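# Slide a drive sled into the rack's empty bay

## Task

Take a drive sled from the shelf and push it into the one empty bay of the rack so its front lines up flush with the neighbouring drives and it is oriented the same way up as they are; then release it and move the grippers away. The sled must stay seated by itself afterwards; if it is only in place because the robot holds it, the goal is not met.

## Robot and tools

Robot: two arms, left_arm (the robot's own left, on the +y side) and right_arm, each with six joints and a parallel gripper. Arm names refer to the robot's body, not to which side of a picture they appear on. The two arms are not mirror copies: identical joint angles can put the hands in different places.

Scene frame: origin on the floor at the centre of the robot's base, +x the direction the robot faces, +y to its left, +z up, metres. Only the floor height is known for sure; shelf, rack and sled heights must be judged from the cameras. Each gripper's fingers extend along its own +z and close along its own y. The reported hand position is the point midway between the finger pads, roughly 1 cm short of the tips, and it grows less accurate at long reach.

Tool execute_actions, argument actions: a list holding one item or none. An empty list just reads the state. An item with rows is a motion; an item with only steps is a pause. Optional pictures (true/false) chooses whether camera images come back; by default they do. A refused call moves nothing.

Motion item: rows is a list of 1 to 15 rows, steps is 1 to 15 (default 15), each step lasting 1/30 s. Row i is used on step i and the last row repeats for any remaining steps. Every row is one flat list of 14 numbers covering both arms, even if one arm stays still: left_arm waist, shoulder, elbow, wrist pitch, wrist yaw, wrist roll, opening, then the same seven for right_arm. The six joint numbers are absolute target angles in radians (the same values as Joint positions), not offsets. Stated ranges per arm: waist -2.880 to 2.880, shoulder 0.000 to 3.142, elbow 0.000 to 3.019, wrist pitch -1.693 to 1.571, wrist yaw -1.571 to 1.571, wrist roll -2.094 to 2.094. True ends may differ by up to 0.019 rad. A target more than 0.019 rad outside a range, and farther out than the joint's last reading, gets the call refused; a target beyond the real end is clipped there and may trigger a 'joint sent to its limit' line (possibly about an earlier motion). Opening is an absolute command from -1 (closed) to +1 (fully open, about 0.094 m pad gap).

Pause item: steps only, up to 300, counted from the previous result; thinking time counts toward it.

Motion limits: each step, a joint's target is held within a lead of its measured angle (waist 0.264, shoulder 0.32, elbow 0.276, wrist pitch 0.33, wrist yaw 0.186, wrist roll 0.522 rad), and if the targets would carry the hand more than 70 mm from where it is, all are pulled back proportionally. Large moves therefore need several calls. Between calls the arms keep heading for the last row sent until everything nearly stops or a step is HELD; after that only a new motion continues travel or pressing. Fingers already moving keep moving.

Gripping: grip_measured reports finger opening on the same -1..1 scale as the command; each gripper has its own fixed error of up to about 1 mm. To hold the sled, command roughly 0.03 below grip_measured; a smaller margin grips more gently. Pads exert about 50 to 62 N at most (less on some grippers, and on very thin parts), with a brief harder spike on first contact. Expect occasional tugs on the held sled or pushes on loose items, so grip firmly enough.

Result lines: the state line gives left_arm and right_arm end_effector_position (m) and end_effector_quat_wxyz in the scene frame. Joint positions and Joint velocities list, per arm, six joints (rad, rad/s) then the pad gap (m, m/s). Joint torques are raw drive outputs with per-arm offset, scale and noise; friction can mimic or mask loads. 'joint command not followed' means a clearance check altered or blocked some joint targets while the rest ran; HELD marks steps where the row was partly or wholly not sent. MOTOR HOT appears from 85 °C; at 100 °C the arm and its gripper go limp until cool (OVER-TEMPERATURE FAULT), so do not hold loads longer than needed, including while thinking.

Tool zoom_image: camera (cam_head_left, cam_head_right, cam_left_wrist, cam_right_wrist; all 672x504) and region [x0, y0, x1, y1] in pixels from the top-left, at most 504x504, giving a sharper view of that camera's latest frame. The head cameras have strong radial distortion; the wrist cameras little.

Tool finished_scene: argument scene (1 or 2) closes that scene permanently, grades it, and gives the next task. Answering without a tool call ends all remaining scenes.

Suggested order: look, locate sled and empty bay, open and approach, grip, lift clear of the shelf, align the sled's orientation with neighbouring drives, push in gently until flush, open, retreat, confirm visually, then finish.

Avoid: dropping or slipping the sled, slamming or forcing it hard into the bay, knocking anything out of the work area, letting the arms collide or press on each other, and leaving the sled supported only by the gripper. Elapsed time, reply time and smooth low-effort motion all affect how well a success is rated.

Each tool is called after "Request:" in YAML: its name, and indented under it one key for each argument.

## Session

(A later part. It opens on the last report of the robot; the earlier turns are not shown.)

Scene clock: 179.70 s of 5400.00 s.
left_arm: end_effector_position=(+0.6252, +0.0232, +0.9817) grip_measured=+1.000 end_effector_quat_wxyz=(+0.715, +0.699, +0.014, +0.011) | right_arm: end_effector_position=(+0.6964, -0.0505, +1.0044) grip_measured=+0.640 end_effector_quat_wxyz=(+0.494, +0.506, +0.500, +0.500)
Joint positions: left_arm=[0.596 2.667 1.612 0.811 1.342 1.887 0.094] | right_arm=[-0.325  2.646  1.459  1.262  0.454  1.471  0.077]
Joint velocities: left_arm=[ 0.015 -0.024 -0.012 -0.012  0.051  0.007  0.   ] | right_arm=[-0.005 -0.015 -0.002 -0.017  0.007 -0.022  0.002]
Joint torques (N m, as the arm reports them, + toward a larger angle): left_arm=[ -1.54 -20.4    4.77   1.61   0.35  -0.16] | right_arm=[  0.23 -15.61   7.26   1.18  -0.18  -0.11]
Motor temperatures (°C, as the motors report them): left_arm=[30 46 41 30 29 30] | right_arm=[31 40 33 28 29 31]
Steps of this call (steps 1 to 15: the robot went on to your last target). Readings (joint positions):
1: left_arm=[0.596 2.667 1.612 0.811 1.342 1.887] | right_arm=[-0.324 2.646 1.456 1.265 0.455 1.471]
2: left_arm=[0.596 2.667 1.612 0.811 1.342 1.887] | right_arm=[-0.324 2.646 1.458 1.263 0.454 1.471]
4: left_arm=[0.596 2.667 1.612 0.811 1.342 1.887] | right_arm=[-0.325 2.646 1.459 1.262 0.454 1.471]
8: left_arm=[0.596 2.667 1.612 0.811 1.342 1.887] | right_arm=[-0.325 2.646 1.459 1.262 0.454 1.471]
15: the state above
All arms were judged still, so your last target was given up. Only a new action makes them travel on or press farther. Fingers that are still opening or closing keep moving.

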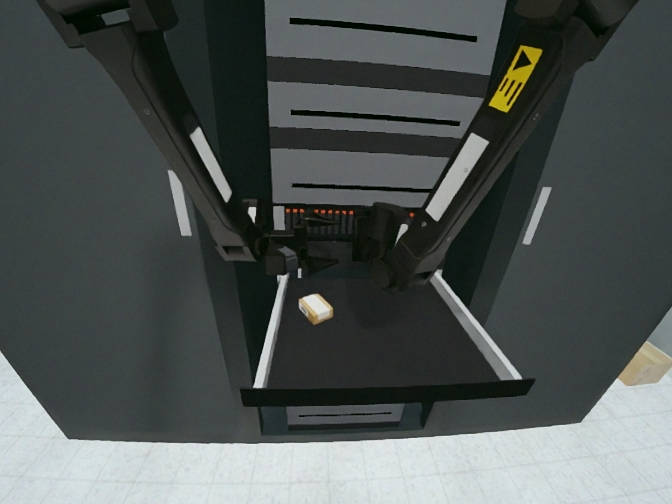

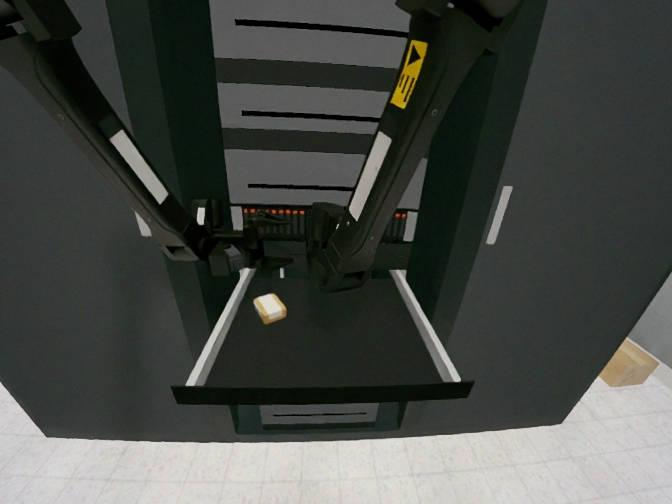

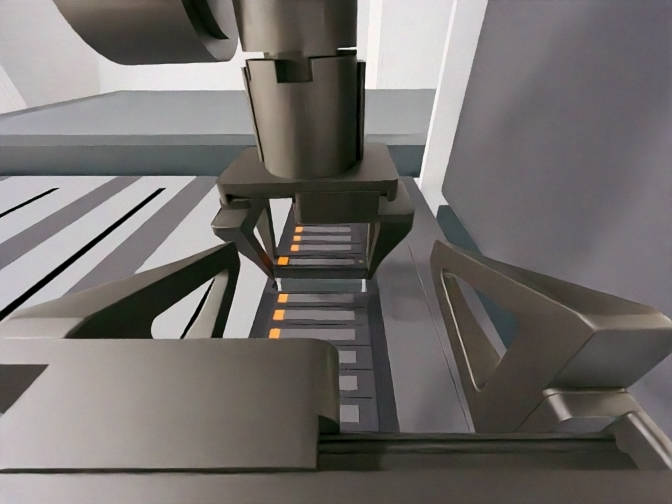

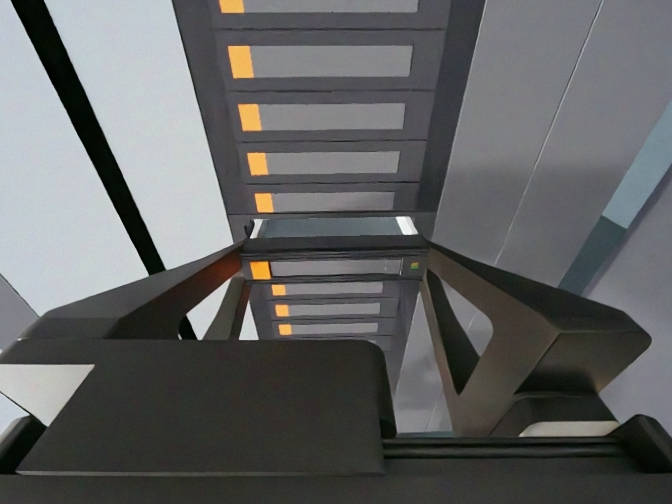

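Request:
execute_actions:
  actions:
    - {"rows": [[0.596,2.667,1.612,0.811,1.342,1.887,1.0,-0.330,2.650,1.480,1.265,0.454,1.475,0.58],[0.596,2.667,1.612,0.811,1.342,1.887,1.0,-0.322,2.642,1.468,1.272,0.455,1.475,0.60],[0.596,2.667,1.612,0.811,1.342,1.887,1.0,-0.318,2.638,1.464,1.276,0.456,1.475,0.63],[0.596,2.667,1.612,0.811,1.342,1.887,1.0,-0.316,2.636,1.462,1.278,0.456,1.475,0.66],[0.596,2.667,1.612,0.811,1.342,1.887,1.0,-0.314,2.634,1.460,1.280,0.456,1.475,0.72],[0.596,2.667,1.612,0.811,1.342,1.887,1.0,-0.313,2.633,1.459,1.281,0.456,1.475,0.80],[0.596,2.667,1.612,0.811,1.342,1.887,1.0,-0.312,2.632,1.458,1.282,0.457,1.475,0.90],[0.596,2.667,1.612,0.811,1.342,1.887,1.0,-0.311,2.631,1.457,1.283,0.457,1.475,1.0],[0.596,2.667,1.612,0.811,1.342,1.887,1.0,-0.310,2.630,1.456,1.284,0.457,1.475,1.0]], "steps": 12}
  pictures: false

Request:
execute_actions:
  actions:
    - {"rows": [[0.596,2.667,1.612,0.811,1.342,1.887,1.0,-0.3086,2.6287,1.4540,1.2880,0.4583,1.475,1.0],[0.596,2.667,1.612,0.811,1.342,1.887,1.0,-0.3072,2.6273,1.4500,1.2922,0.4596,1.475,1.0],[0.596,2.667,1.612,0.811,1.342,1.887,1.0,-0.3058,2.6260,1.4445,1.2964,0.4609,1.475,1.0],[0.596,2.667,1.612,0.811,1.342,1.887,1.0,-0.3044,2.6247,1.4388,1.3006,0.4622,1.475,1.0],[0.596,2.667,1.612,0.811,1.342,1.887,1.0,-0.3030,2.6233,1.4331,1.3048,0.4635,1.475,1.0],[0.596,2.667,1.612,0.811,1.342,1.887,1.0,-0.3016,2.6220,1.4274,1.3090,0.4648,1.475,1.0],[0.596,2.667,1.612,0.811,1.342,1.887,1.0,-0.3002,2.6207,1.4217,1.3132,0.4661,1.475,1.0],[0.596,2.667,1.612,0.811,1.342,1.887,1.0,-0.2988,2.6193,1.4160,1.3174,0.4674,1.475,1.0],[0.596,2.667,1.612,0.811,1.342,1.887,1.0,-0.2974,2.6180,1.4103,1.3216,0.4687,1.475,1.0],[0.596,2.667,1.612,0.811,1.342,1.887,1.0,-0.2960,2.6167,1.4046,1.3258,0.4700,1.475,1.0],[0.596,2.667,1.612,0.811,1.342,1.887,1.0,-0.2946,2.6153,1.3989,1.3300,0.4713,1.475,1.0],[0.596,2.667,1.612,0.811,1.342,1.887,1.0,-0.2932,2.6140,1.3932,1.3342,0.4726,1.475,1.0],[0.596,2.667,1.612,0.811,1.342,1.887,1.0,-0.2918,2.6127,1.3875,1.3384,0.4739,1.475,1.0],[0.596,2.667,1.612,0.811,1.342,1.887,1.0,-0.2904,2.6113,1.3818,1.3424,0.4752,1.475,1.0],[0.596,2.667,1.612,0.811,1.342,1.887,1.0,-0.2890,2.6100,1.3760,1.3460,0.4765,1.475,1.0]], "steps": 15}
  pictures: false

Request:
execute_actions:
  actions:
    - {"steps": 15}

Scene clock: 184.33 s of 5400.00 s.
left_arm: end_effector_position=(+0.6252, +0.0232, +0.9817) grip_measured=+1.000 end_effector_quat_wxyz=(+0.715, +0.699, +0.014, +0.011) | right_arm: end_effector_position=(+0.6964, -0.0505, +1.0044) grip_measured=+1.000 end_effector_quat_wxyz=(+0.494, +0.506, +0.500, +0.500)
Joint positions: left_arm=[0.596 2.667 1.612 0.811 1.342 1.887 0.094] | right_arm=[-0.325  2.646  1.459  1.262  0.454  1.471  0.094]
Joint velocities: left_arm=[-0.005 -0.015 -0.022 -0.007  0.037 -0.022  0.   ] | right_arm=[-0.005 -0.015 -0.002 -0.002  0.007  0.022  0.   ]
Joint torques (N m, as the arm reports them, + toward a larger angle): left_arm=[ -1.1  -20.65   4.68   1.64   0.35  -0.13] | right_arm=[  3.2  -17.64   4.24   2.55   0.06  -0.14]
Motor temperatures (°C, as the motors report them): left_arm=[30 46 41 30 29 30] | right_arm=[31 40 34 28 29 31]
Steps of this call (steps 1 to 90: nothing new was sent; then 1.23 s passed at rest; steps 91 to 102: all 12 steps of this action). Readings (joint positions):
91: left_arm=[0.596 2.667 1.612 0.811 1.342 1.887] | right_arm=[-0.325 2.646 1.459 1.262 0.454 1.471]
92: left_arm=[0.596 2.667 1.612 0.811 1.342 1.887] | right_arm=[-0.325 2.646 1.459 1.262 0.454 1.471]
94: left_arm=[0.596 2.667 1.612 0.811 1.342 1.887] | right_arm=[-0.325 2.646 1.459 1.262 0.454 1.471]
98: left_arm=[0.596 2.667 1.612 0.811 1.342 1.887] | right_arm=[-0.325 2.646 1.459 1.262 0.454 1.471]
102: the state above

Scene clock: 184.83 s of 5400.00 s.
left_arm: end_effector_position=(+0.6252, +0.0232, +0.9817) grip_measured=+1.000 end_effector_quat_wxyz=(+0.715, +0.699, +0.014, +0.011) | right_arm: end_effector_position=(+0.6736, -0.0529, +1.0017) grip_measured=+1.000 end_effector_quat_wxyz=(+0.494, +0.508, +0.500, +0.498)
Joint positions: left_arm=[0.596 2.667 1.612 0.811 1.342 1.887 0.094] | right_arm=[-0.311  2.636  1.394  1.314  0.472  1.471  0.094]
Joint velocities: left_arm=[-0.005 -0.005 -0.007  0.002  0.022  0.066  0.   ] | right_arm=[ 0.063 -0.044 -0.164  0.134  0.037 -0.081  0.   ]
Joint torques (N m, as the arm reports them, + toward a larger angle): left_arm=[ -1.17 -20.26   4.7    1.61   0.38  -0.16] | right_arm=[  3.37 -17.6    3.5    2.57   0.07  -0.15]
Motor temperatures (°C, as the motors report them): left_arm=[30 46 41 30 29 30] | right_arm=[31 40 34 28 29 31]
Steps of this call (steps 1 to 15: all 15 steps of this action). Readings (joint positions):
1: left_arm=[0.596 2.667 1.612 0.811 1.342 1.887] | right_arm=[-0.325 2.646 1.459 1.262 0.454 1.471]
2: left_arm=[0.596 2.667 1.612 0.811 1.342 1.887] | right_arm=[-0.325 2.646 1.459 1.263 0.456 1.471]
4: left_arm=[0.596 2.667 1.612 0.811 1.342 1.887] | right_arm=[-0.325 2.646 1.456 1.269 0.458 1.471]
8: left_arm=[0.596 2.667 1.612 0.811 1.342 1.887] | right_arm=[-0.323 2.641 1.436 1.286 0.463 1.471]
15: the state above

Scene clock: 185.33 s of 5400.00 s.
left_arm: end_effector_position=(+0.6252, +0.0232, +0.9817) grip_measured=+1.000 end_effector_quat_wxyz=(+0.715, +0.699, +0.014, +0.011) | right_arm: end_effector_position=(+0.6689, -0.0496, +1.0034) grip_measured=+1.000 end_effector_quat_wxyz=(+0.493, +0.506, +0.500, +0.500)
Joint positions: left_arm=[0.596 2.667 1.612 0.811 1.342 1.887 0.094] | right_arm=[-0.303  2.631  1.382  1.323  0.473  1.471  0.094]
Joint velocities: left_arm=[-0.005  0.005  0.002  0.002 -0.051  0.022  0.   ] | right_arm=[ 0.005 -0.015 -0.017 -0.012  0.022  0.007  0.   ]
Joint torques (N m, as the arm reports them, + toward a larger angle): left_arm=[ -1.38 -20.64   4.65   1.67   0.39  -0.12] | right_arm=[  3.08 -17.37   3.58   2.58   0.07  -0.15]
Motor temperatures (°C, as the motors report them): left_arm=[30 46 41 30 29 30] | right_arm=[31 40 33 28 29 31]
Steps of this call (steps 1 to 15: the robot went on to your last target). Readings (joint positions):
1: left_arm=[0.596 2.667 1.612 0.811 1.342 1.887] | right_arm=[-0.309 2.635 1.389 1.318 0.473 1.471]
2: left_arm=[0.596 2.667 1.612 0.811 1.342 1.887] | right_arm=[-0.307 2.635 1.385 1.320 0.473 1.471]
4: left_arm=[0.596 2.667 1.612 0.811 1.342 1.887] | right_arm=[-0.305 2.635 1.382 1.321 0.473 1.471]
8: left_arm=[0.596 2.667 1.612 0.811 1.342 1.887] | right_arm=[-0.303 2.634 1.382 1.322 0.473 1.471]
15: the state above

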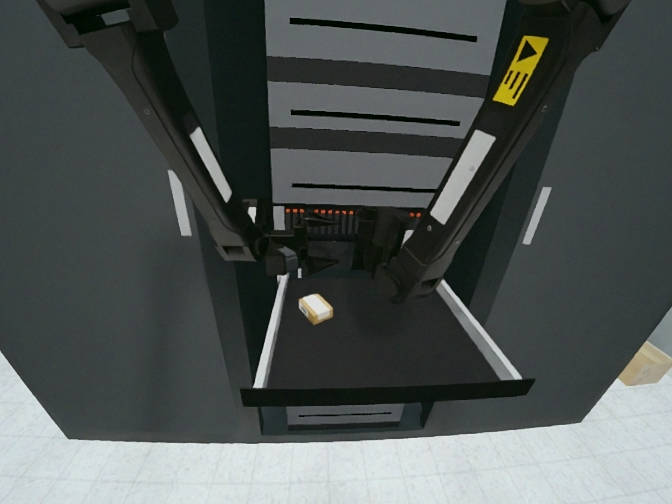

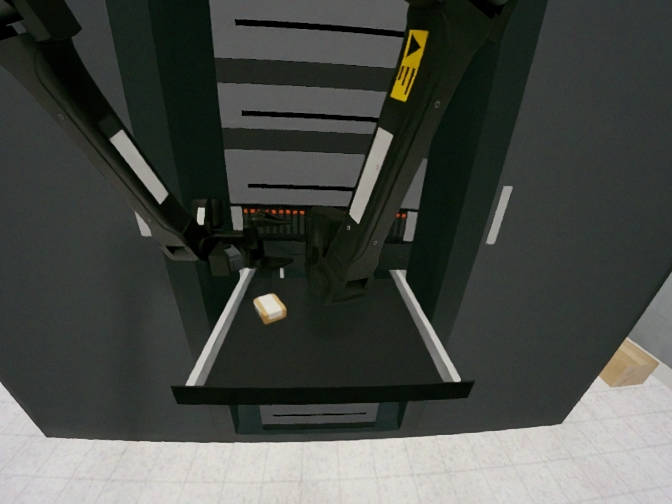

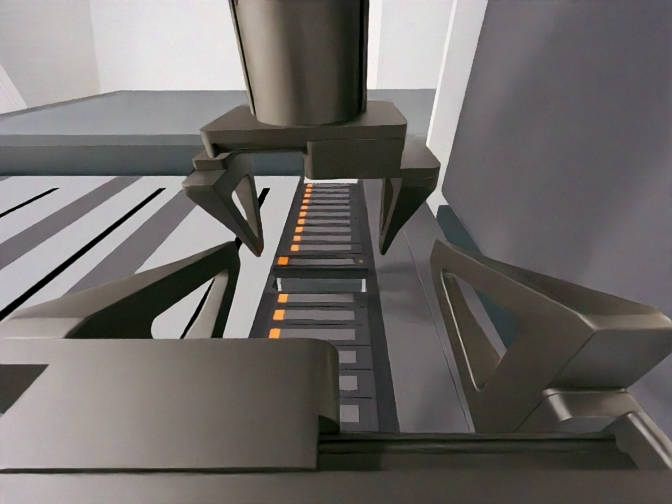

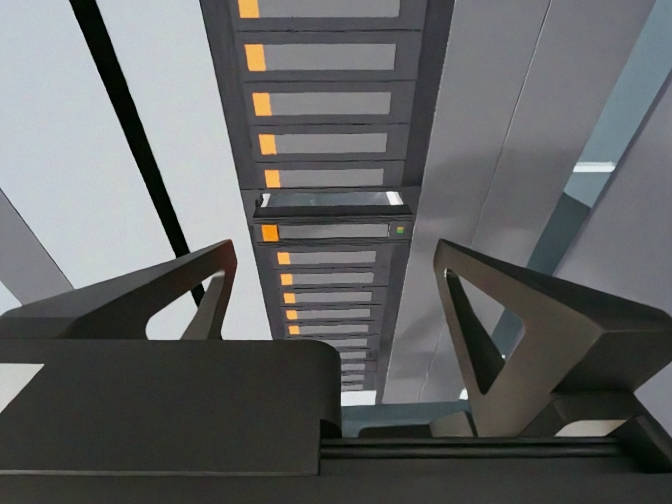

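Request:
execute_actions:
  actions:
    - {"rows": [[0.596,2.667,1.612,0.811,1.342,1.887,1.0,-0.300,2.625,1.385,1.335,0.474,1.475,0.85],[0.596,2.667,1.612,0.811,1.342,1.887,1.0,-0.308,2.635,1.395,1.325,0.472,1.475,0.70],[0.596,2.667,1.612,0.811,1.342,1.887,1.0,-0.313,2.641,1.402,1.318,0.471,1.475,0.55],[0.596,2.667,1.612,0.811,1.342,1.887,1.0,-0.316,2.644,1.405,1.315,0.470,1.475,0.40],[0.596,2.667,1.612,0.811,1.342,1.887,1.0,-0.318,2.646,1.407,1.313,0.470,1.475,0.25],[0.596,2.667,1.612,0.811,1.342,1.887,1.0,-0.319,2.646,1.407,1.313,0.470,1.475,0.10],[0.596,2.667,1.612,0.811,1.342,1.887,1.0,-0.320,2.646,1.407,1.313,0.470,1.475,-0.05],[0.596,2.667,1.612,0.811,1.342,1.887,1.0,-0.320,2.646,1.407,1.313,0.470,1.475,-0.2]], "steps": 15}
  pictures: false

Scene clock: 187.20 s of 5400.00 s.
left_arm: end_effector_position=(+0.6252, +0.0232, +0.9817) grip_measured=+1.000 end_effector_quat_wxyz=(+0.715, +0.699, +0.014, +0.011) | right_arm: end_effector_position=(+0.6689, -0.0496, +1.0034) grip_measured=-0.198 end_effector_quat_wxyz=(+0.493, +0.506, +0.500, +0.500)
Joint positions: left_arm=[0.596 2.667 1.612 0.811 1.342 1.887 0.094] | right_arm=[-0.303  2.631  1.382  1.323  0.473  1.471  0.038]
Joint velocities: left_arm=[-0.024 -0.005 -0.012  0.012  0.022 -0.022  0.   ] | right_arm=[ 0.005 -0.005  0.007  0.042 -0.051 -0.022  0.   ]
Joint torques (N m, as the arm reports them, + toward a larger angle): left_arm=[ -0.86 -20.74   4.69   1.57   0.37  -0.13] | right_arm=[  0.22 -15.12   5.77   1.15  -0.2   -0.14]
Motor temperatures (°C, as the motors report them): left_arm=[30 46 41 30 29 30] | right_arm=[31 40 33 28 29 31]
Steps of this call (steps 1 to 15: the robot went on to your last target; steps 16 to 41: nothing new was sent; steps 42 to 56: all 15 steps of this action). Readings (joint positions):
42: left_arm=[0.596 2.667 1.612 0.811 1.342 1.887] | right_arm=[-0.303 2.631 1.382 1.323 0.473 1.471]
43: left_arm=[0.596 2.667 1.612 0.811 1.342 1.887] | right_arm=[-0.303 2.631 1.382 1.323 0.473 1.471]
45: left_arm=[0.596 2.667 1.612 0.811 1.342 1.887] | right_arm=[-0.303 2.631 1.382 1.323 0.473 1.471]
49: left_arm=[0.596 2.667 1.612 0.811 1.342 1.887] | right_arm=[-0.303 2.631 1.382 1.323 0.473 1.471]
56: the state above

Request:
execute_actions:
  actions:
    - {"rows": [[0.596,2.667,1.612,0.811,1.342,1.887,1.0,-0.3215,2.6480,1.4110,1.3120,0.4692,1.475,-0.2],[0.596,2.667,1.612,0.811,1.342,1.887,1.0,-0.3230,2.6495,1.4150,1.3105,0.4684,1.475,-0.2],[0.596,2.667,1.612,0.811,1.342,1.887,1.0,-0.3242,2.6505,1.4196,1.3080,0.4675,1.475,-0.2],[0.596,2.667,1.612,0.811,1.342,1.887,1.0,-0.3253,2.6515,1.4242,1.3045,0.4666,1.475,-0.2],[0.596,2.667,1.612,0.811,1.342,1.887,1.0,-0.3264,2.6525,1.4288,1.3008,0.4657,1.475,-0.2],[0.596,2.667,1.612,0.811,1.342,1.887,1.0,-0.3275,2.6535,1.4334,1.2970,0.4647,1.475,-0.2],[0.596,2.667,1.612,0.811,1.342,1.887,1.0,-0.3286,2.6545,1.4380,1.2932,0.4637,1.475,-0.2],[0.596,2.667,1.612,0.811,1.342,1.887,1.0,-0.3297,2.6555,1.4426,1.2894,0.4627,1.475,-0.2],[0.596,2.667,1.612,0.811,1.342,1.887,1.0,-0.3308,2.6565,1.4472,1.2856,0.4617,1.475,-0.2],[0.596,2.667,1.612,0.811,1.342,1.887,1.0,-0.3319,2.6575,1.4518,1.2818,0.4607,1.475,-0.2],[0.596,2.667,1.612,0.811,1.342,1.887,1.0,-0.3330,2.6585,1.4564,1.2780,0.4597,1.475,-0.2],[0.596,2.667,1.612,0.811,1.342,1.887,1.0,-0.3340,2.6594,1.4610,1.2742,0.4588,1.475,-0.2],[0.596,2.667,1.612,0.811,1.342,1.887,1.0,-0.3350,2.6603,1.4656,1.2704,0.4579,1.475,-0.2],[0.596,2.667,1.612,0.811,1.342,1.887,1.0,-0.3360,2.6612,1.4703,1.2667,0.4570,1.475,-0.2],[0.596,2.667,1.612,0.811,1.342,1.887,1.0,-0.3370,2.6620,1.4750,1.2630,0.4560,1.475,-0.2]], "steps": 15}
  pictures: false

Request:
execute_actions:
  actions:
    - {"rows": [[0.596,2.667,1.612,0.811,1.342,1.887,1.0,-0.3378,2.6626,1.4780,1.2608,0.4552,1.475,-0.2],[0.596,2.667,1.612,0.811,1.342,1.887,1.0,-0.3386,2.6632,1.4810,1.2586,0.4544,1.475,-0.2],[0.596,2.667,1.612,0.811,1.342,1.887,1.0,-0.3394,2.6638,1.4840,1.2564,0.4536,1.475,-0.2],[0.596,2.667,1.612,0.811,1.342,1.887,1.0,-0.3402,2.6644,1.4870,1.2542,0.4528,1.475,-0.2],[0.596,2.667,1.612,0.811,1.342,1.887,1.0,-0.3410,2.6650,1.4900,1.2520,0.4520,1.475,-0.2],[0.596,2.667,1.612,0.811,1.342,1.887,1.0,-0.3418,2.6656,1.4930,1.2498,0.4512,1.475,-0.2],[0.596,2.667,1.612,0.811,1.342,1.887,1.0,-0.3426,2.6662,1.4960,1.2476,0.4504,1.475,-0.2],[0.596,2.667,1.612,0.811,1.342,1.887,1.0,-0.3434,2.6668,1.4990,1.2454,0.4496,1.475,-0.2],[0.596,2.667,1.612,0.811,1.342,1.887,1.0,-0.3442,2.6674,1.5020,1.2432,0.4488,1.475,-0.2],[0.596,2.667,1.612,0.811,1.342,1.887,1.0,-0.3450,2.6681,1.5050,1.2410,0.4480,1.475,-0.2],[0.596,2.667,1.612,0.811,1.342,1.887,1.0,-0.3458,2.6688,1.5080,1.2388,0.4472,1.475,-0.2],[0.596,2.667,1.612,0.811,1.342,1.887,1.0,-0.3465,2.6695,1.5106,1.2366,0.4465,1.475,-0.2],[0.596,2.667,1.612,0.811,1.342,1.887,1.0,-0.3470,2.6700,1.5130,1.2345,0.4460,1.475,-0.2]], "steps": 15}
  pictures: false

Request:
execute_actions:
  actions:
    - {"steps": 12}

Scene clock: 190.50 s of 5400.00 s.
left_arm: end_effector_position=(+0.6252, +0.0232, +0.9817) grip_measured=+1.000 end_effector_quat_wxyz=(+0.715, +0.699, +0.014, +0.011) | right_arm: end_effector_position=(+0.6877, -0.0488, +1.0078) grip_measured=-0.198 end_effector_quat_wxyz=(+0.494, +0.505, +0.498, +0.503)
Joint positions: left_arm=[0.596 2.667 1.612 0.811 1.342 1.887 0.094] | right_arm=[-0.316  2.636  1.432  1.285  0.46   1.471  0.038]
Joint velocities: left_arm=[-0.015 -0.005 -0.012 -0.002  0.022  0.037  0.   ] | right_arm=[-0.044  0.005  0.125 -0.105  0.051 -0.037 -0.001]
Joint torques (N m, as the arm reports them, + toward a larger angle): left_arm=[ -1.02 -20.55   4.69   1.5    0.32  -0.16] | right_arm=[  0.1  -14.8    6.86   1.07  -0.18  -0.15]
Motor temperatures (°C, as the motors report them): left_arm=[30 46 41 30 29 30] | right_arm=[31 40 33 28 29 31]
Steps of this call (steps 1 to 15: the robot went on to your last target; steps 16 to 84: nothing new was sent; steps 85 to 99: all 15 steps of this action). Readings (joint positions):
85: left_arm=[0.596 2.667 1.612 0.811 1.342 1.887] | right_arm=[-0.303 2.631 1.382 1.323 0.473 1.471]
86: left_arm=[0.596 2.667 1.612 0.811 1.342 1.887] | right_arm=[-0.303 2.631 1.382 1.323 0.472 1.471]
88: left_arm=[0.596 2.667 1.612 0.811 1.342 1.887] | right_arm=[-0.304 2.631 1.384 1.322 0.470 1.471]
92: left_arm=[0.596 2.667 1.612 0.811 1.342 1.887] | right_arm=[-0.307 2.633 1.399 1.310 0.467 1.471]
99: the state above

Scene clock: 191.00 s of 5400.00 s.
left_arm: end_effector_position=(+0.6252, +0.0232, +0.9817) grip_measured=+1.000 end_effector_quat_wxyz=(+0.715, +0.699, +0.014, +0.011) | right_arm: end_effector_position=(+0.7024, -0.0488, +1.0082) grip_measured=-0.198 end_effector_quat_wxyz=(+0.494, +0.505, +0.498, +0.503)
Joint positions: left_arm=[0.596 2.667 1.612 0.811 1.342 1.887 0.094] | right_arm=[-0.327  2.646  1.475  1.251  0.449  1.471  0.038]
Joint velocities: left_arm=[-0.005  0.005  0.007  0.007  0.081  0.051  0.   ] | right_arm=[-0.015 -0.024  0.042 -0.056 -0.007 -0.007  0.001]
Joint torques (N m, as the arm reports them, + toward a larger angle): left_arm=[ -1.41 -20.85   4.57   1.49   0.37  -0.14] | right_arm=[ -0.18 -15.21   7.05   0.93  -0.16  -0.15]
Motor temperatures (°C, as the motors report them): left_arm=[30 46 41 30 29 30] | right_arm=[31 40 33 28 29 31]
Steps of this call (steps 1 to 15: all 15 steps of this action). Readings (joint positions):
1: left_arm=[0.596 2.667 1.612 0.811 1.342 1.887] | right_arm=[-0.317 2.637 1.436 1.281 0.459 1.471]
2: left_arm=[0.596 2.667 1.612 0.811 1.342 1.887] | right_arm=[-0.318 2.638 1.440 1.278 0.458 1.471]
4: left_arm=[0.596 2.667 1.612 0.811 1.342 1.887] | right_arm=[-0.319 2.639 1.446 1.274 0.457 1.471]
8: left_arm=[0.596 2.667 1.612 0.811 1.342 1.887] | right_arm=[-0.322 2.642 1.457 1.265 0.454 1.471]
15: the state above

Scene clock: 191.40 s of 5400.00 s.
left_arm: end_effector_position=(+0.6252, +0.0232, +0.9817) grip_measured=+1.000 end_effector_quat_wxyz=(+0.715, +0.699, +0.014, +0.011) | right_arm: end_effector_position=(+0.7030, -0.0493, +1.0080) grip_measured=-0.198 end_effector_quat_wxyz=(+0.494, +0.505, +0.498, +0.503)
Joint positions: left_arm=[0.596 2.667 1.612 0.811 1.342 1.887 0.094] | right_arm=[-0.328  2.646  1.477  1.249  0.448  1.471  0.038]
Joint velocities: left_arm=[-0.005 -0.005  0.007 -0.002 -0.051 -0.007  0.   ] | right_arm=[-0.005 -0.005 -0.007 -0.027 -0.037  0.007  0.   ]
Joint torques (N m, as the arm reports them, + toward a larger angle): left_arm=[ -1.83 -20.88   4.7    1.51   0.32  -0.13] | right_arm=[  0.17 -15.23   7.18   0.93  -0.14  -0.15]
Motor temperatures (°C, as the motors report them): left_arm=[30 46 41 30 29 30] | right_arm=[31 40 33 28 29 31]
Steps of this call (steps 1 to 12: the robot went on to your last target). Readings (joint positions):
1: left_arm=[0.596 2.667 1.612 0.811 1.342 1.887] | right_arm=[-0.327 2.646 1.476 1.250 0.449 1.471]
2: left_arm=[0.596 2.667 1.612 0.811 1.342 1.887] | right_arm=[-0.327 2.646 1.477 1.249 0.449 1.471]
4: left_arm=[0.596 2.667 1.612 0.811 1.342 1.887] | right_arm=[-0.328 2.646 1.477 1.249 0.448 1.471]
8: left_arm=[0.596 2.667 1.612 0.811 1.342 1.887] | right_arm=[-0.328 2.646 1.477 1.249 0.448 1.471]
12: the state above

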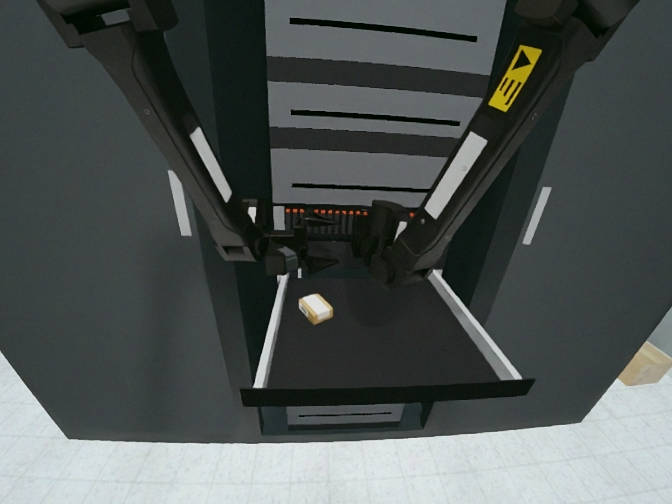

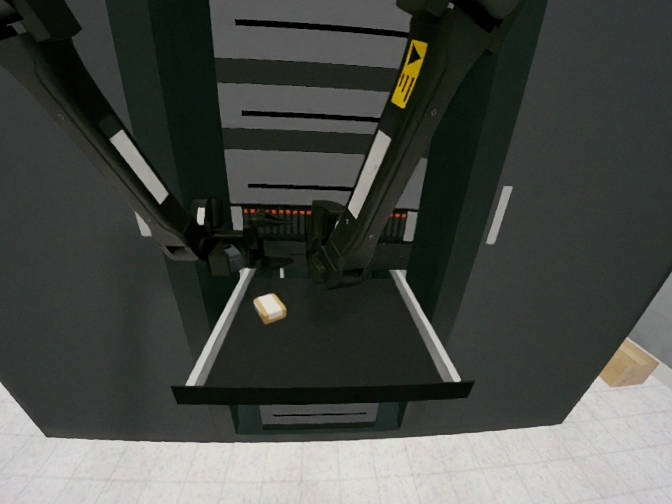

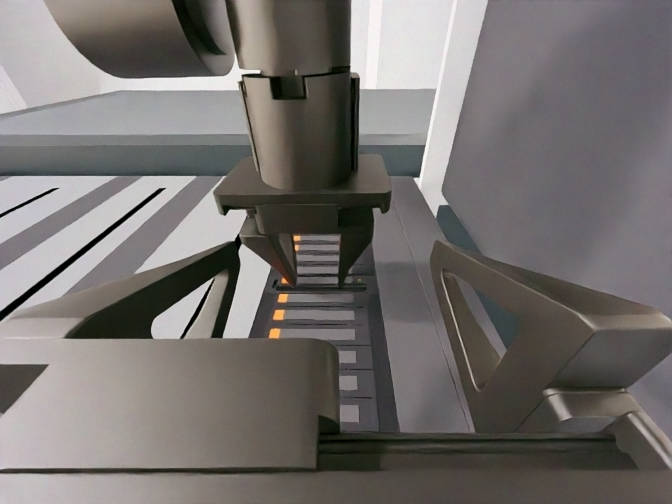

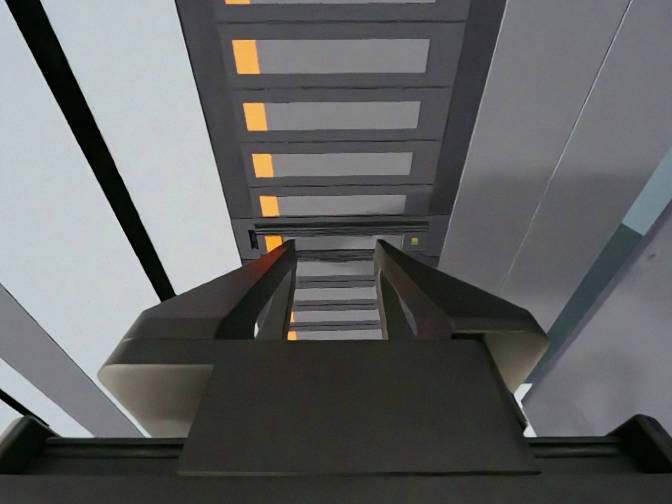

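Request:
zoom_image:
  camera: "cam_left_wrist"
  region: [255, 240, 385, 320]

Request:
zoom_image:
  camera: "cam_right_wrist"
  region: [230, 180, 450, 290]

Region (255, 240, 385, 320) of cam_left_wrist's 672x504 image, scaled by 3.877, with more detail than that image has; it fills the top 310 rows of this view, and the rest is white.

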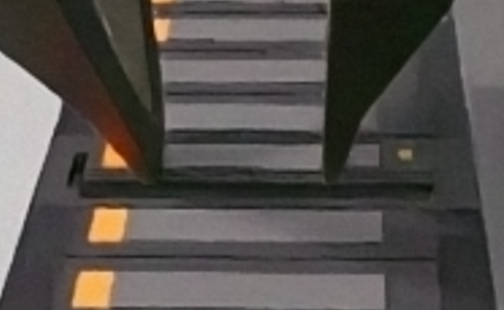

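Region (230, 180, 450, 290) of cam_right_wrist's 672x504 image, scaled by 2.291, with more detail than that image has.

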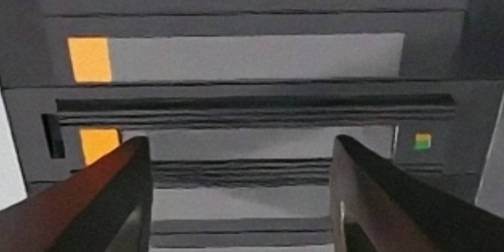

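Request:
execute_actions:
  actions:
    - {"rows": [[0.596,2.667,1.612,0.811,1.342,1.887,1.0,-0.3480,2.6704,1.5145,1.2340,0.4456,1.475,-0.2],[0.596,2.667,1.612,0.811,1.342,1.887,1.0,-0.3488,2.6708,1.5162,1.2330,0.4452,1.475,-0.2],[0.596,2.667,1.612,0.811,1.342,1.887,1.0,-0.3495,2.6712,1.5179,1.2318,0.4447,1.475,-0.2],[0.596,2.667,1.612,0.811,1.342,1.887,1.0,-0.3501,2.6716,1.5196,1.2305,0.4442,1.475,-0.2],[0.596,2.667,1.612,0.811,1.342,1.887,1.0,-0.3507,2.6720,1.5213,1.2292,0.4437,1.475,-0.2],[0.596,2.667,1.612,0.811,1.342,1.887,1.0,-0.3512,2.6724,1.5230,1.2279,0.4432,1.475,-0.2],[0.596,2.667,1.612,0.811,1.342,1.887,1.0,-0.3517,2.6728,1.5247,1.2266,0.4427,1.475,-0.2],[0.596,2.667,1.612,0.811,1.342,1.887,1.0,-0.3522,2.6732,1.5264,1.2253,0.4422,1.475,-0.2],[0.596,2.667,1.612,0.811,1.342,1.887,1.0,-0.3527,2.6736,1.5281,1.2240,0.4417,1.475,-0.2],[0.596,2.667,1.612,0.811,1.342,1.887,1.0,-0.3532,2.6740,1.5298,1.2225,0.4413,1.475,-0.2],[0.596,2.667,1.612,0.811,1.342,1.887,1.0,-0.3536,2.6743,1.5315,1.2208,0.4409,1.475,-0.2],[0.596,2.667,1.612,0.811,1.342,1.887,1.0,-0.3540,2.6745,1.5330,1.2190,0.4405,1.475,-0.2]], "steps": 15}
  pictures: false

Request:
execute_actions:
  actions:
    - {"steps": 12}

Scene clock: 197.93 s of 5400.00 s.
left_arm: end_effector_position=(+0.6252, +0.0232, +0.9817) grip_measured=+1.000 end_effector_quat_wxyz=(+0.715, +0.699, +0.014, +0.011) | right_arm: end_effector_position=(+0.7078, -0.0492, +1.0069) grip_measured=-0.198 end_effector_quat_wxyz=(+0.493, +0.505, +0.500, +0.502)
Joint positions: left_arm=[0.596 2.667 1.612 0.811 1.342 1.887 0.094] | right_arm=[-0.332  2.651  1.492  1.236  0.443  1.471  0.038]
Joint velocities: left_arm=[-0.015  0.005  0.012  0.002 -0.051  0.022  0.   ] | right_arm=[-0.005  0.005 -0.017 -0.022 -0.051 -0.022 -0.001]
Joint torques (N m, as the arm reports them, + toward a larger angle): left_arm=[ -0.91 -20.31   4.69   1.54   0.36  -0.11] | right_arm=[ -0.11 -15.52   7.66   0.89  -0.15  -0.15]
Motor temperatures (°C, as the motors report them): left_arm=[30 46 41 30 29 30] | right_arm=[31 40 34 28 29 31]
Steps of this call (steps 1 to 15: the robot went on to your last target; steps 16 to 90: nothing new was sent; then 3.03 s passed at rest; steps 91 to 105: all 15 steps of this action). Readings (joint positions):
91: left_arm=[0.596 2.667 1.612 0.811 1.342 1.887] | right_arm=[-0.328 2.646 1.477 1.249 0.448 1.471]
92: left_arm=[0.596 2.667 1.612 0.811 1.342 1.887] | right_arm=[-0.328 2.646 1.477 1.249 0.448 1.471]
94: left_arm=[0.596 2.667 1.612 0.811 1.342 1.887] | right_arm=[-0.328 2.646 1.477 1.249 0.447 1.471]
98: left_arm=[0.596 2.667 1.612 0.811 1.342 1.887] | right_arm=[-0.329 2.648 1.485 1.244 0.445 1.471]
105: the state above

Scene clock: 198.33 s of 5400.00 s.
left_arm: end_effector_position=(+0.6252, +0.0232, +0.9817) grip_measured=+1.000 end_effector_quat_wxyz=(+0.715, +0.699, +0.014, +0.011) | right_arm: end_effector_position=(+0.7078, -0.0498, +1.0059) grip_measured=-0.198 end_effector_quat_wxyz=(+0.493, +0.505, +0.501, +0.501)
Joint positions: left_arm=[0.596 2.667 1.612 0.811 1.342 1.887 0.094] | right_arm=[-0.332  2.651  1.492  1.234  0.443  1.471  0.038]
Joint velocities: left_arm=[-0.005 -0.005 -0.007  0.012 -0.051 -0.007  0.   ] | right_arm=[-0.005 -0.005 -0.002  0.002  0.037 -0.022 -0.   ]
Joint torques (N m, as the arm reports them, + toward a larger angle): left_arm=[ -0.99 -21.07   4.56   1.48   0.36  -0.14] | right_arm=[ -0.12 -15.36   7.59   0.93  -0.16  -0.15]
Motor temperatures (°C, as the motors report them): left_arm=[30 46 41 30 29 30] | right_arm=[31 40 34 28 29 31]
Steps of this call (steps 1 to 12: the robot went on to your last target). Readings (joint positions):
1: left_arm=[0.596 2.667 1.612 0.811 1.342 1.887] | right_arm=[-0.332 2.651 1.492 1.236 0.443 1.471]
2: left_arm=[0.596 2.667 1.612 0.811 1.342 1.887] | right_arm=[-0.332 2.651 1.492 1.235 0.443 1.471]
4: left_arm=[0.596 2.667 1.612 0.811 1.342 1.887] | right_arm=[-0.332 2.651 1.492 1.234 0.443 1.471]
8: left_arm=[0.596 2.667 1.612 0.811 1.342 1.887] | right_arm=[-0.332 2.651 1.492 1.234 0.443 1.471]
12: the state above

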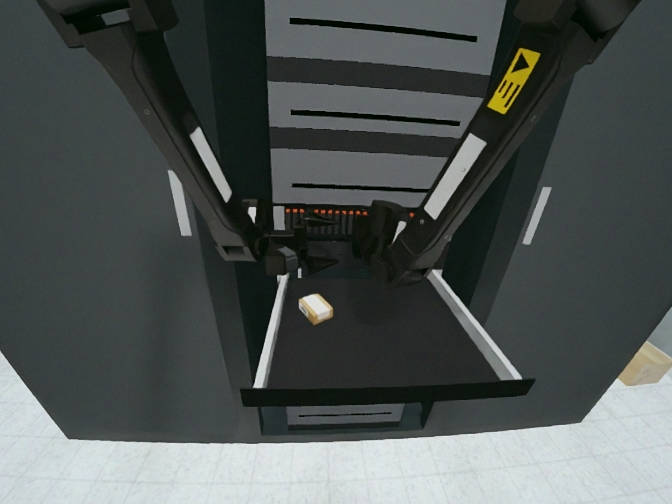

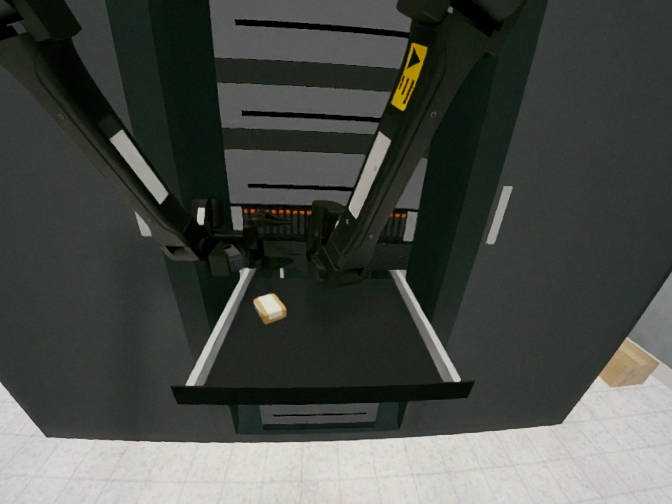

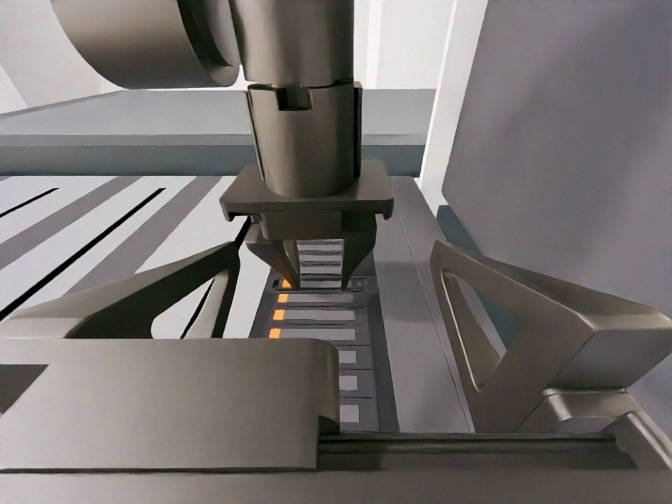

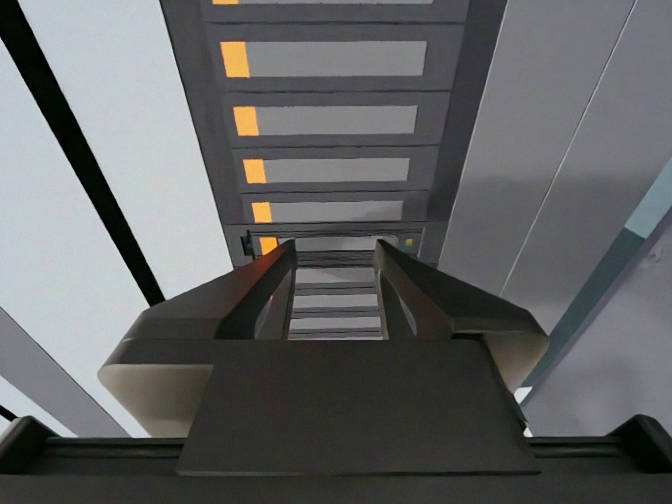

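Request:
execute_actions:
  actions: []

Scene clock: 199.67 s of 5400.00 s.
left_arm: end_effector_position=(+0.6252, +0.0232, +0.9817) grip_measured=+1.000 end_effector_quat_wxyz=(+0.715, +0.699, +0.014, +0.011) | right_arm: end_effector_position=(+0.7078, -0.0498, +1.0059) grip_measured=-0.198 end_effector_quat_wxyz=(+0.493, +0.505, +0.501, +0.501)
Joint positions: left_arm=[0.596 2.667 1.612 0.811 1.342 1.887 0.094] | right_arm=[-0.332  2.651  1.492  1.234  0.443  1.471  0.038]
Joint velocities: left_arm=[-0.005  0.005 -0.012 -0.017  0.081 -0.007  0.   ] | right_arm=[ 0.005 -0.005 -0.037 -0.012 -0.022 -0.037 -0.001]
Joint torques (N m, as the arm reports them, + toward a larger angle): left_arm=[ -1.05 -20.48   4.53   1.51   0.35  -0.16] | right_arm=[ -0.16 -15.36   7.62   0.94  -0.16  -0.15]
Motor temperatures (°C, as the motors report them): left_arm=[30 46 41 30 29 30] | right_arm=[31 40 34 28 29 31]
Steps of this call (steps 1 to 15: the robot went on to your last target; steps 16 to 40: nothing new was sent). Readings (joint positions):
1: left_arm=[0.596 2.667 1.612 0.811 1.342 1.887] | right_arm=[-0.332 2.651 1.492 1.234 0.443 1.471]
2: left_arm=[0.596 2.667 1.612 0.811 1.342 1.887] | right_arm=[-0.332 2.651 1.492 1.234 0.443 1.471]
4: left_arm=[0.596 2.667 1.612 0.811 1.342 1.887] | right_arm=[-0.332 2.651 1.492 1.234 0.443 1.471]
8: left_arm=[0.596 2.667 1.612 0.811 1.342 1.887] | right_arm=[-0.332 2.651 1.492 1.234 0.443 1.471]
40: the state above
All arms were judged still, so your last target was given up. Only a new action makes them travel on or press farther. Fingers that are still opening or closing keep moving.

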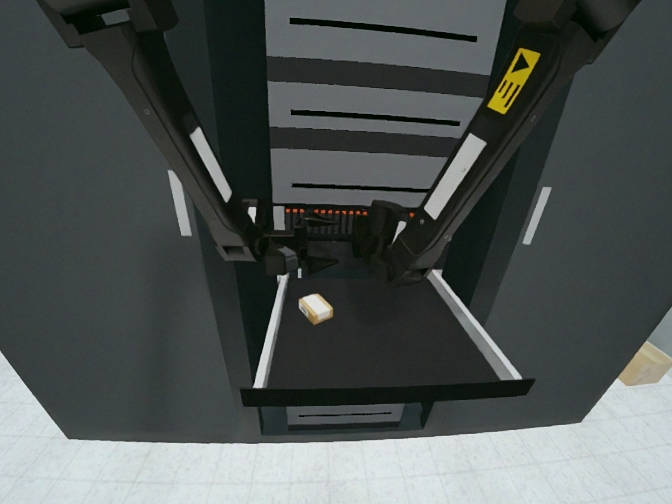

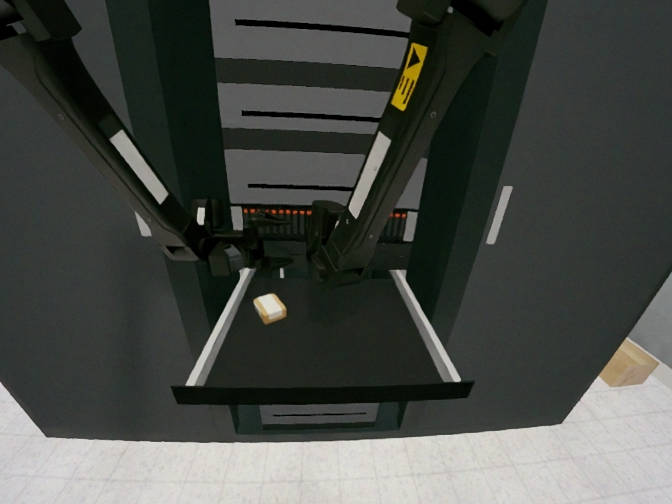

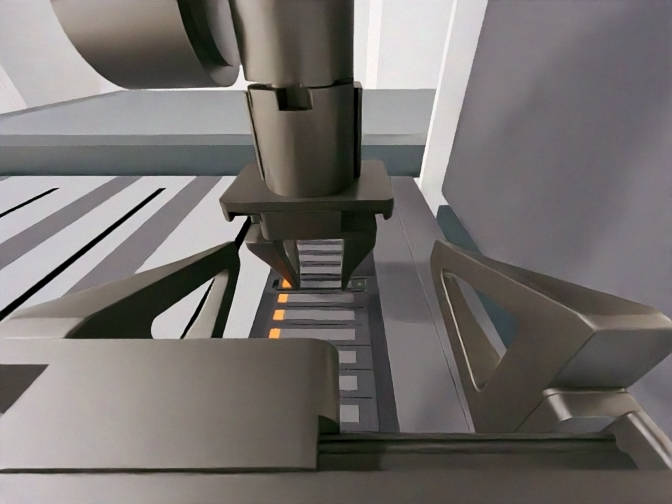

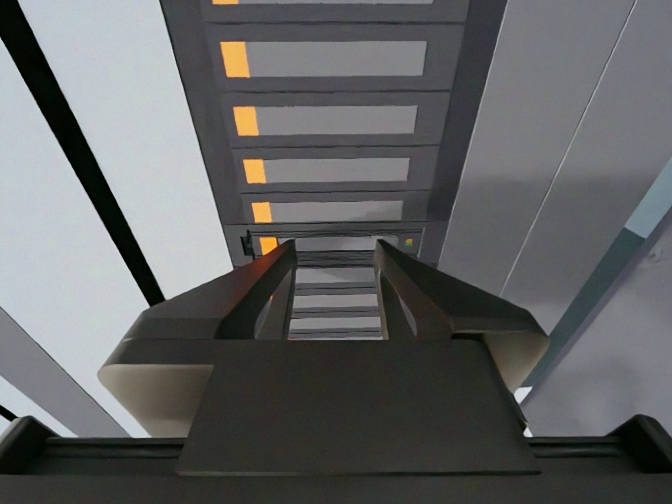

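Request:
zoom_image:
  camera: "cam_left_wrist"
  region: [255, 240, 385, 320]

Region (255, 240, 385, 320) of cam_left_wrist's 672x504 image, scaled by 3.877, with more detail than that image has; it fills the top 310 rows of this view, and the rest is white.

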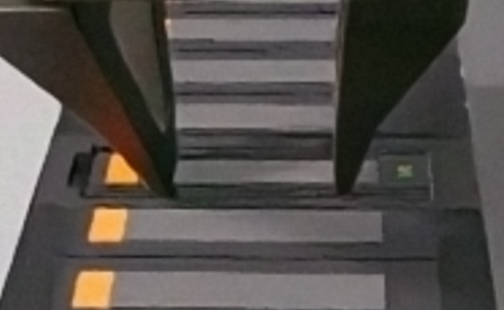

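Request:
execute_actions:
  actions:
    - {"rows": [[0.596,2.667,1.612,0.811,1.342,1.887,1.0,-0.330,2.650,1.490,1.250,0.447,1.475,-0.2],[0.596,2.667,1.612,0.811,1.342,1.887,1.0,-0.322,2.640,1.475,1.262,0.450,1.475,-0.2],[0.596,2.667,1.612,0.811,1.342,1.887,1.0,-0.316,2.632,1.462,1.273,0.453,1.475,-0.2],[0.596,2.667,1.612,0.811,1.342,1.887,1.0,-0.312,2.628,1.450,1.284,0.456,1.475,-0.2],[0.596,2.667,1.612,0.811,1.342,1.887,1.0,-0.309,2.625,1.438,1.294,0.459,1.475,-0.2],[0.596,2.667,1.612,0.811,1.342,1.887,1.0,-0.306,2.623,1.426,1.304,0.462,1.475,-0.2],[0.596,2.667,1.612,0.811,1.342,1.887,1.0,-0.303,2.621,1.414,1.314,0.466,1.475,-0.2],[0.596,2.667,1.612,0.811,1.342,1.887,1.0,-0.299,2.618,1.402,1.324,0.469,1.475,-0.2],[0.596,2.667,1.612,0.811,1.342,1.887,1.0,-0.295,2.615,1.390,1.334,0.473,1.475,-0.2],[0.596,2.667,1.612,0.811,1.342,1.887,1.0,-0.289,2.610,1.376,1.346,0.4765,1.475,-0.2]], "steps": 15}
  pictures: false

Request:
execute_actions:
  actions:
    - {"rows": [[0.596,2.667,1.612,0.811,1.342,1.887,1.0,-0.284,2.607,1.359,1.360,0.482,1.475,-0.2],[0.596,2.667,1.612,0.811,1.342,1.887,1.0,-0.279,2.604,1.342,1.373,0.488,1.475,-0.2],[0.596,2.667,1.612,0.811,1.342,1.887,1.0,-0.274,2.601,1.324,1.387,0.494,1.475,-0.2],[0.596,2.667,1.612,0.811,1.342,1.887,1.0,-0.268,2.598,1.307,1.400,0.499,1.475,-0.2],[0.596,2.667,1.612,0.811,1.342,1.887,1.0,-0.263,2.594,1.290,1.414,0.505,1.475,-0.2],[0.596,2.667,1.612,0.811,1.342,1.887,1.0,-0.258,2.591,1.272,1.427,0.510,1.475,-0.2],[0.596,2.667,1.612,0.811,1.342,1.887,1.0,-0.252,2.588,1.255,1.441,0.516,1.475,-0.2]], "steps": 15}

Scene clock: 202.63 s of 5400.00 s.
left_arm: end_effector_position=(+0.6252, +0.0232, +0.9817) grip_measured=+1.000 end_effector_quat_wxyz=(+0.715, +0.699, +0.014, +0.011) | right_arm: end_effector_position=(+0.6672, -0.0516, +0.9987) grip_measured=-0.198 end_effector_quat_wxyz=(+0.492, +0.508, +0.504, +0.497)
Joint positions: left_arm=[0.596 2.667 1.612 0.811 1.342 1.887 0.094] | right_arm=[-0.305  2.635  1.378  1.32   0.474  1.471  0.038]
Joint velocities: left_arm=[-0.015  0.005 -0.007  0.007  0.051  0.022  0.   ] | right_arm=[ 0.093 -0.015  0.017  0.017 -0.022 -0.081  0.001]
Joint torques (N m, as the arm reports them, + toward a larger angle): left_arm=[ -0.56 -20.23   4.6    1.48   0.37  -0.15] | right_arm=[  2.65 -17.5    3.83   2.65   0.06  -0.15]
Motor temperatures (°C, as the motors report them): left_arm=[30 46 41 30 29 30] | right_arm=[31 40 34 28 29 31]
Steps of this call (steps 1 to 74: nothing new was sent; steps 75 to 89: all 15 steps of this action). Readings (joint positions):
75: left_arm=[0.596 2.667 1.612 0.811 1.342 1.887] | right_arm=[-0.332 2.651 1.492 1.234 0.443 1.471]
76: left_arm=[0.596 2.667 1.612 0.811 1.342 1.887] | right_arm=[-0.332 2.651 1.491 1.234 0.444 1.471]
78: left_arm=[0.596 2.667 1.612 0.811 1.342 1.887] | right_arm=[-0.332 2.649 1.481 1.244 0.449 1.471]
82: left_arm=[0.596 2.667 1.612 0.811 1.342 1.887] | right_arm=[-0.329 2.641 1.433 1.281 0.463 1.471]
89: the state above

Scene clock: 203.13 s of 5400.00 s.
left_arm: end_effector_position=(+0.6252, +0.0232, +0.9817) grip_measured=+1.000 end_effector_quat_wxyz=(+0.715, +0.699, +0.014, +0.011) | right_arm: end_effector_position=(+0.6233, -0.0482, +1.0061) grip_measured=-0.198 end_effector_quat_wxyz=(+0.491, +0.507, +0.502, +0.500)
Joint positions: left_arm=[0.596 2.667 1.612 0.811 1.342 1.887 0.094] | right_arm=[-0.262  2.604  1.257  1.417  0.513  1.471  0.038]
Joint velocities: left_arm=[ 0.005 -0.005 -0.002 -0.012 -0.007 -0.022  0.   ] | right_arm=[-0.005 -0.005 -0.007  0.027 -0.037  0.022  0.002]
Joint torques (N m, as the arm reports them, + toward a larger angle): left_arm=[ -0.96 -20.27   4.69   1.46   0.36  -0.11] | right_arm=[  2.44 -15.94   3.15   2.54   0.05  -0.14]
Motor temperatures (°C, as the motors report them): left_arm=[30 46 41 30 29 30] | right_arm=[31 40 34 28 29 31]
Steps of this call (steps 1 to 15: all 15 steps of this action). Readings (joint positions):
1: left_arm=[0.596 2.667 1.612 0.811 1.342 1.887] | right_arm=[-0.302 2.635 1.377 1.323 0.475 1.471]
2: left_arm=[0.596 2.667 1.612 0.811 1.342 1.887] | right_arm=[-0.300 2.633 1.373 1.329 0.480 1.471]
4: left_arm=[0.596 2.667 1.612 0.811 1.342 1.887] | right_arm=[-0.294 2.624 1.348 1.350 0.490 1.471]
8: left_arm=[0.596 2.667 1.612 0.811 1.342 1.887] | right_arm=[-0.279 2.605 1.279 1.403 0.512 1.471]
15: the state above

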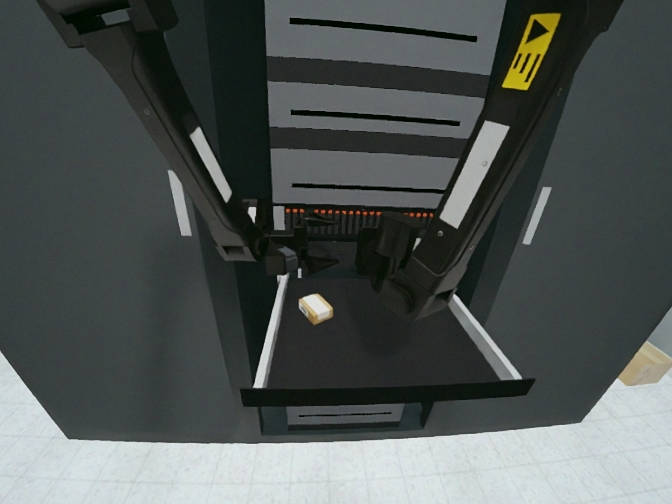

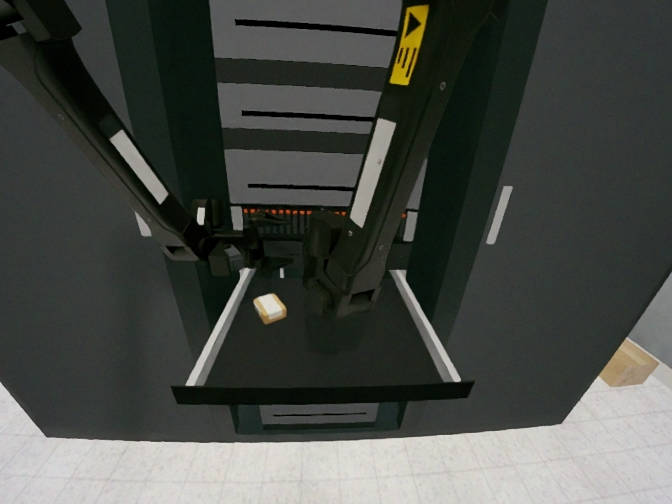

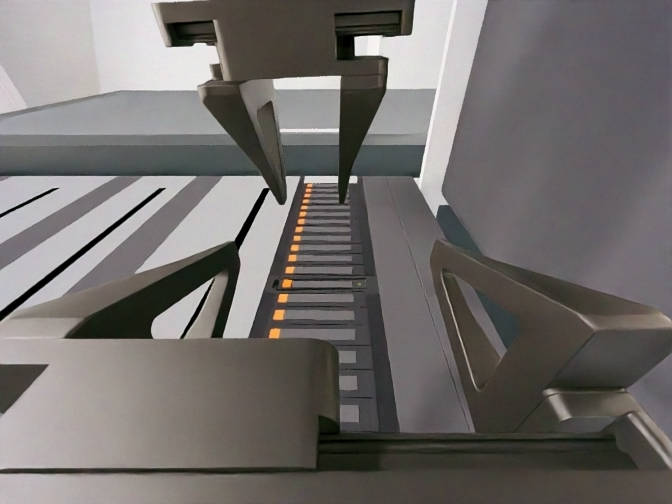

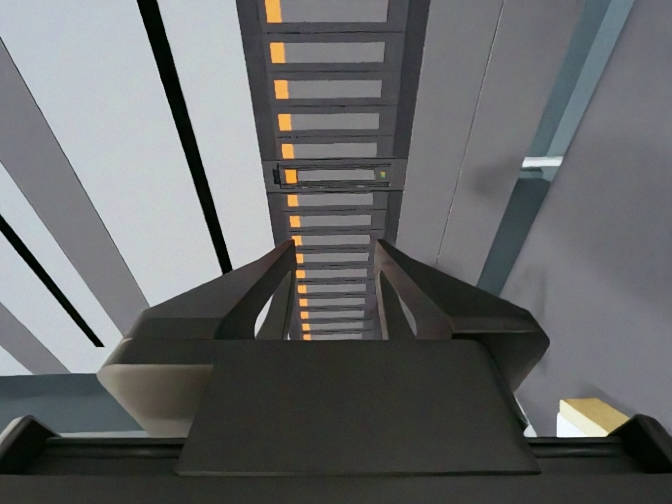

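Request:
zoom_image:
  camera: "cam_left_wrist"
  region: [255, 240, 385, 320]

Request:
zoom_image:
  camera: "cam_right_wrist"
  region: [250, 130, 420, 230]

Region (255, 240, 385, 320) of cam_left_wrist's 672x504 image, scaled by 3.877, with more detail than that image has; it fills the top 310 rows of this view, and the rest is white.

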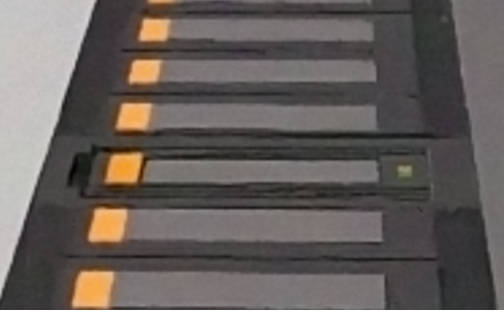

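Region (250, 130, 420, 230) of cam_right_wrist's 672x504 image, scaled by 2.965, with more detail than that image has; it fills the top 296 rows of this view, and the rest is white.

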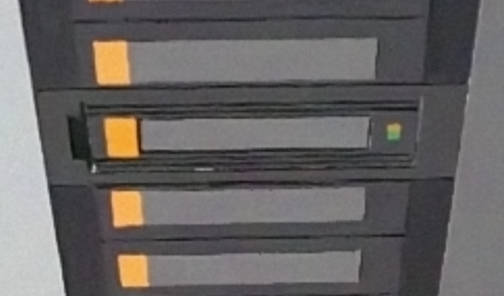

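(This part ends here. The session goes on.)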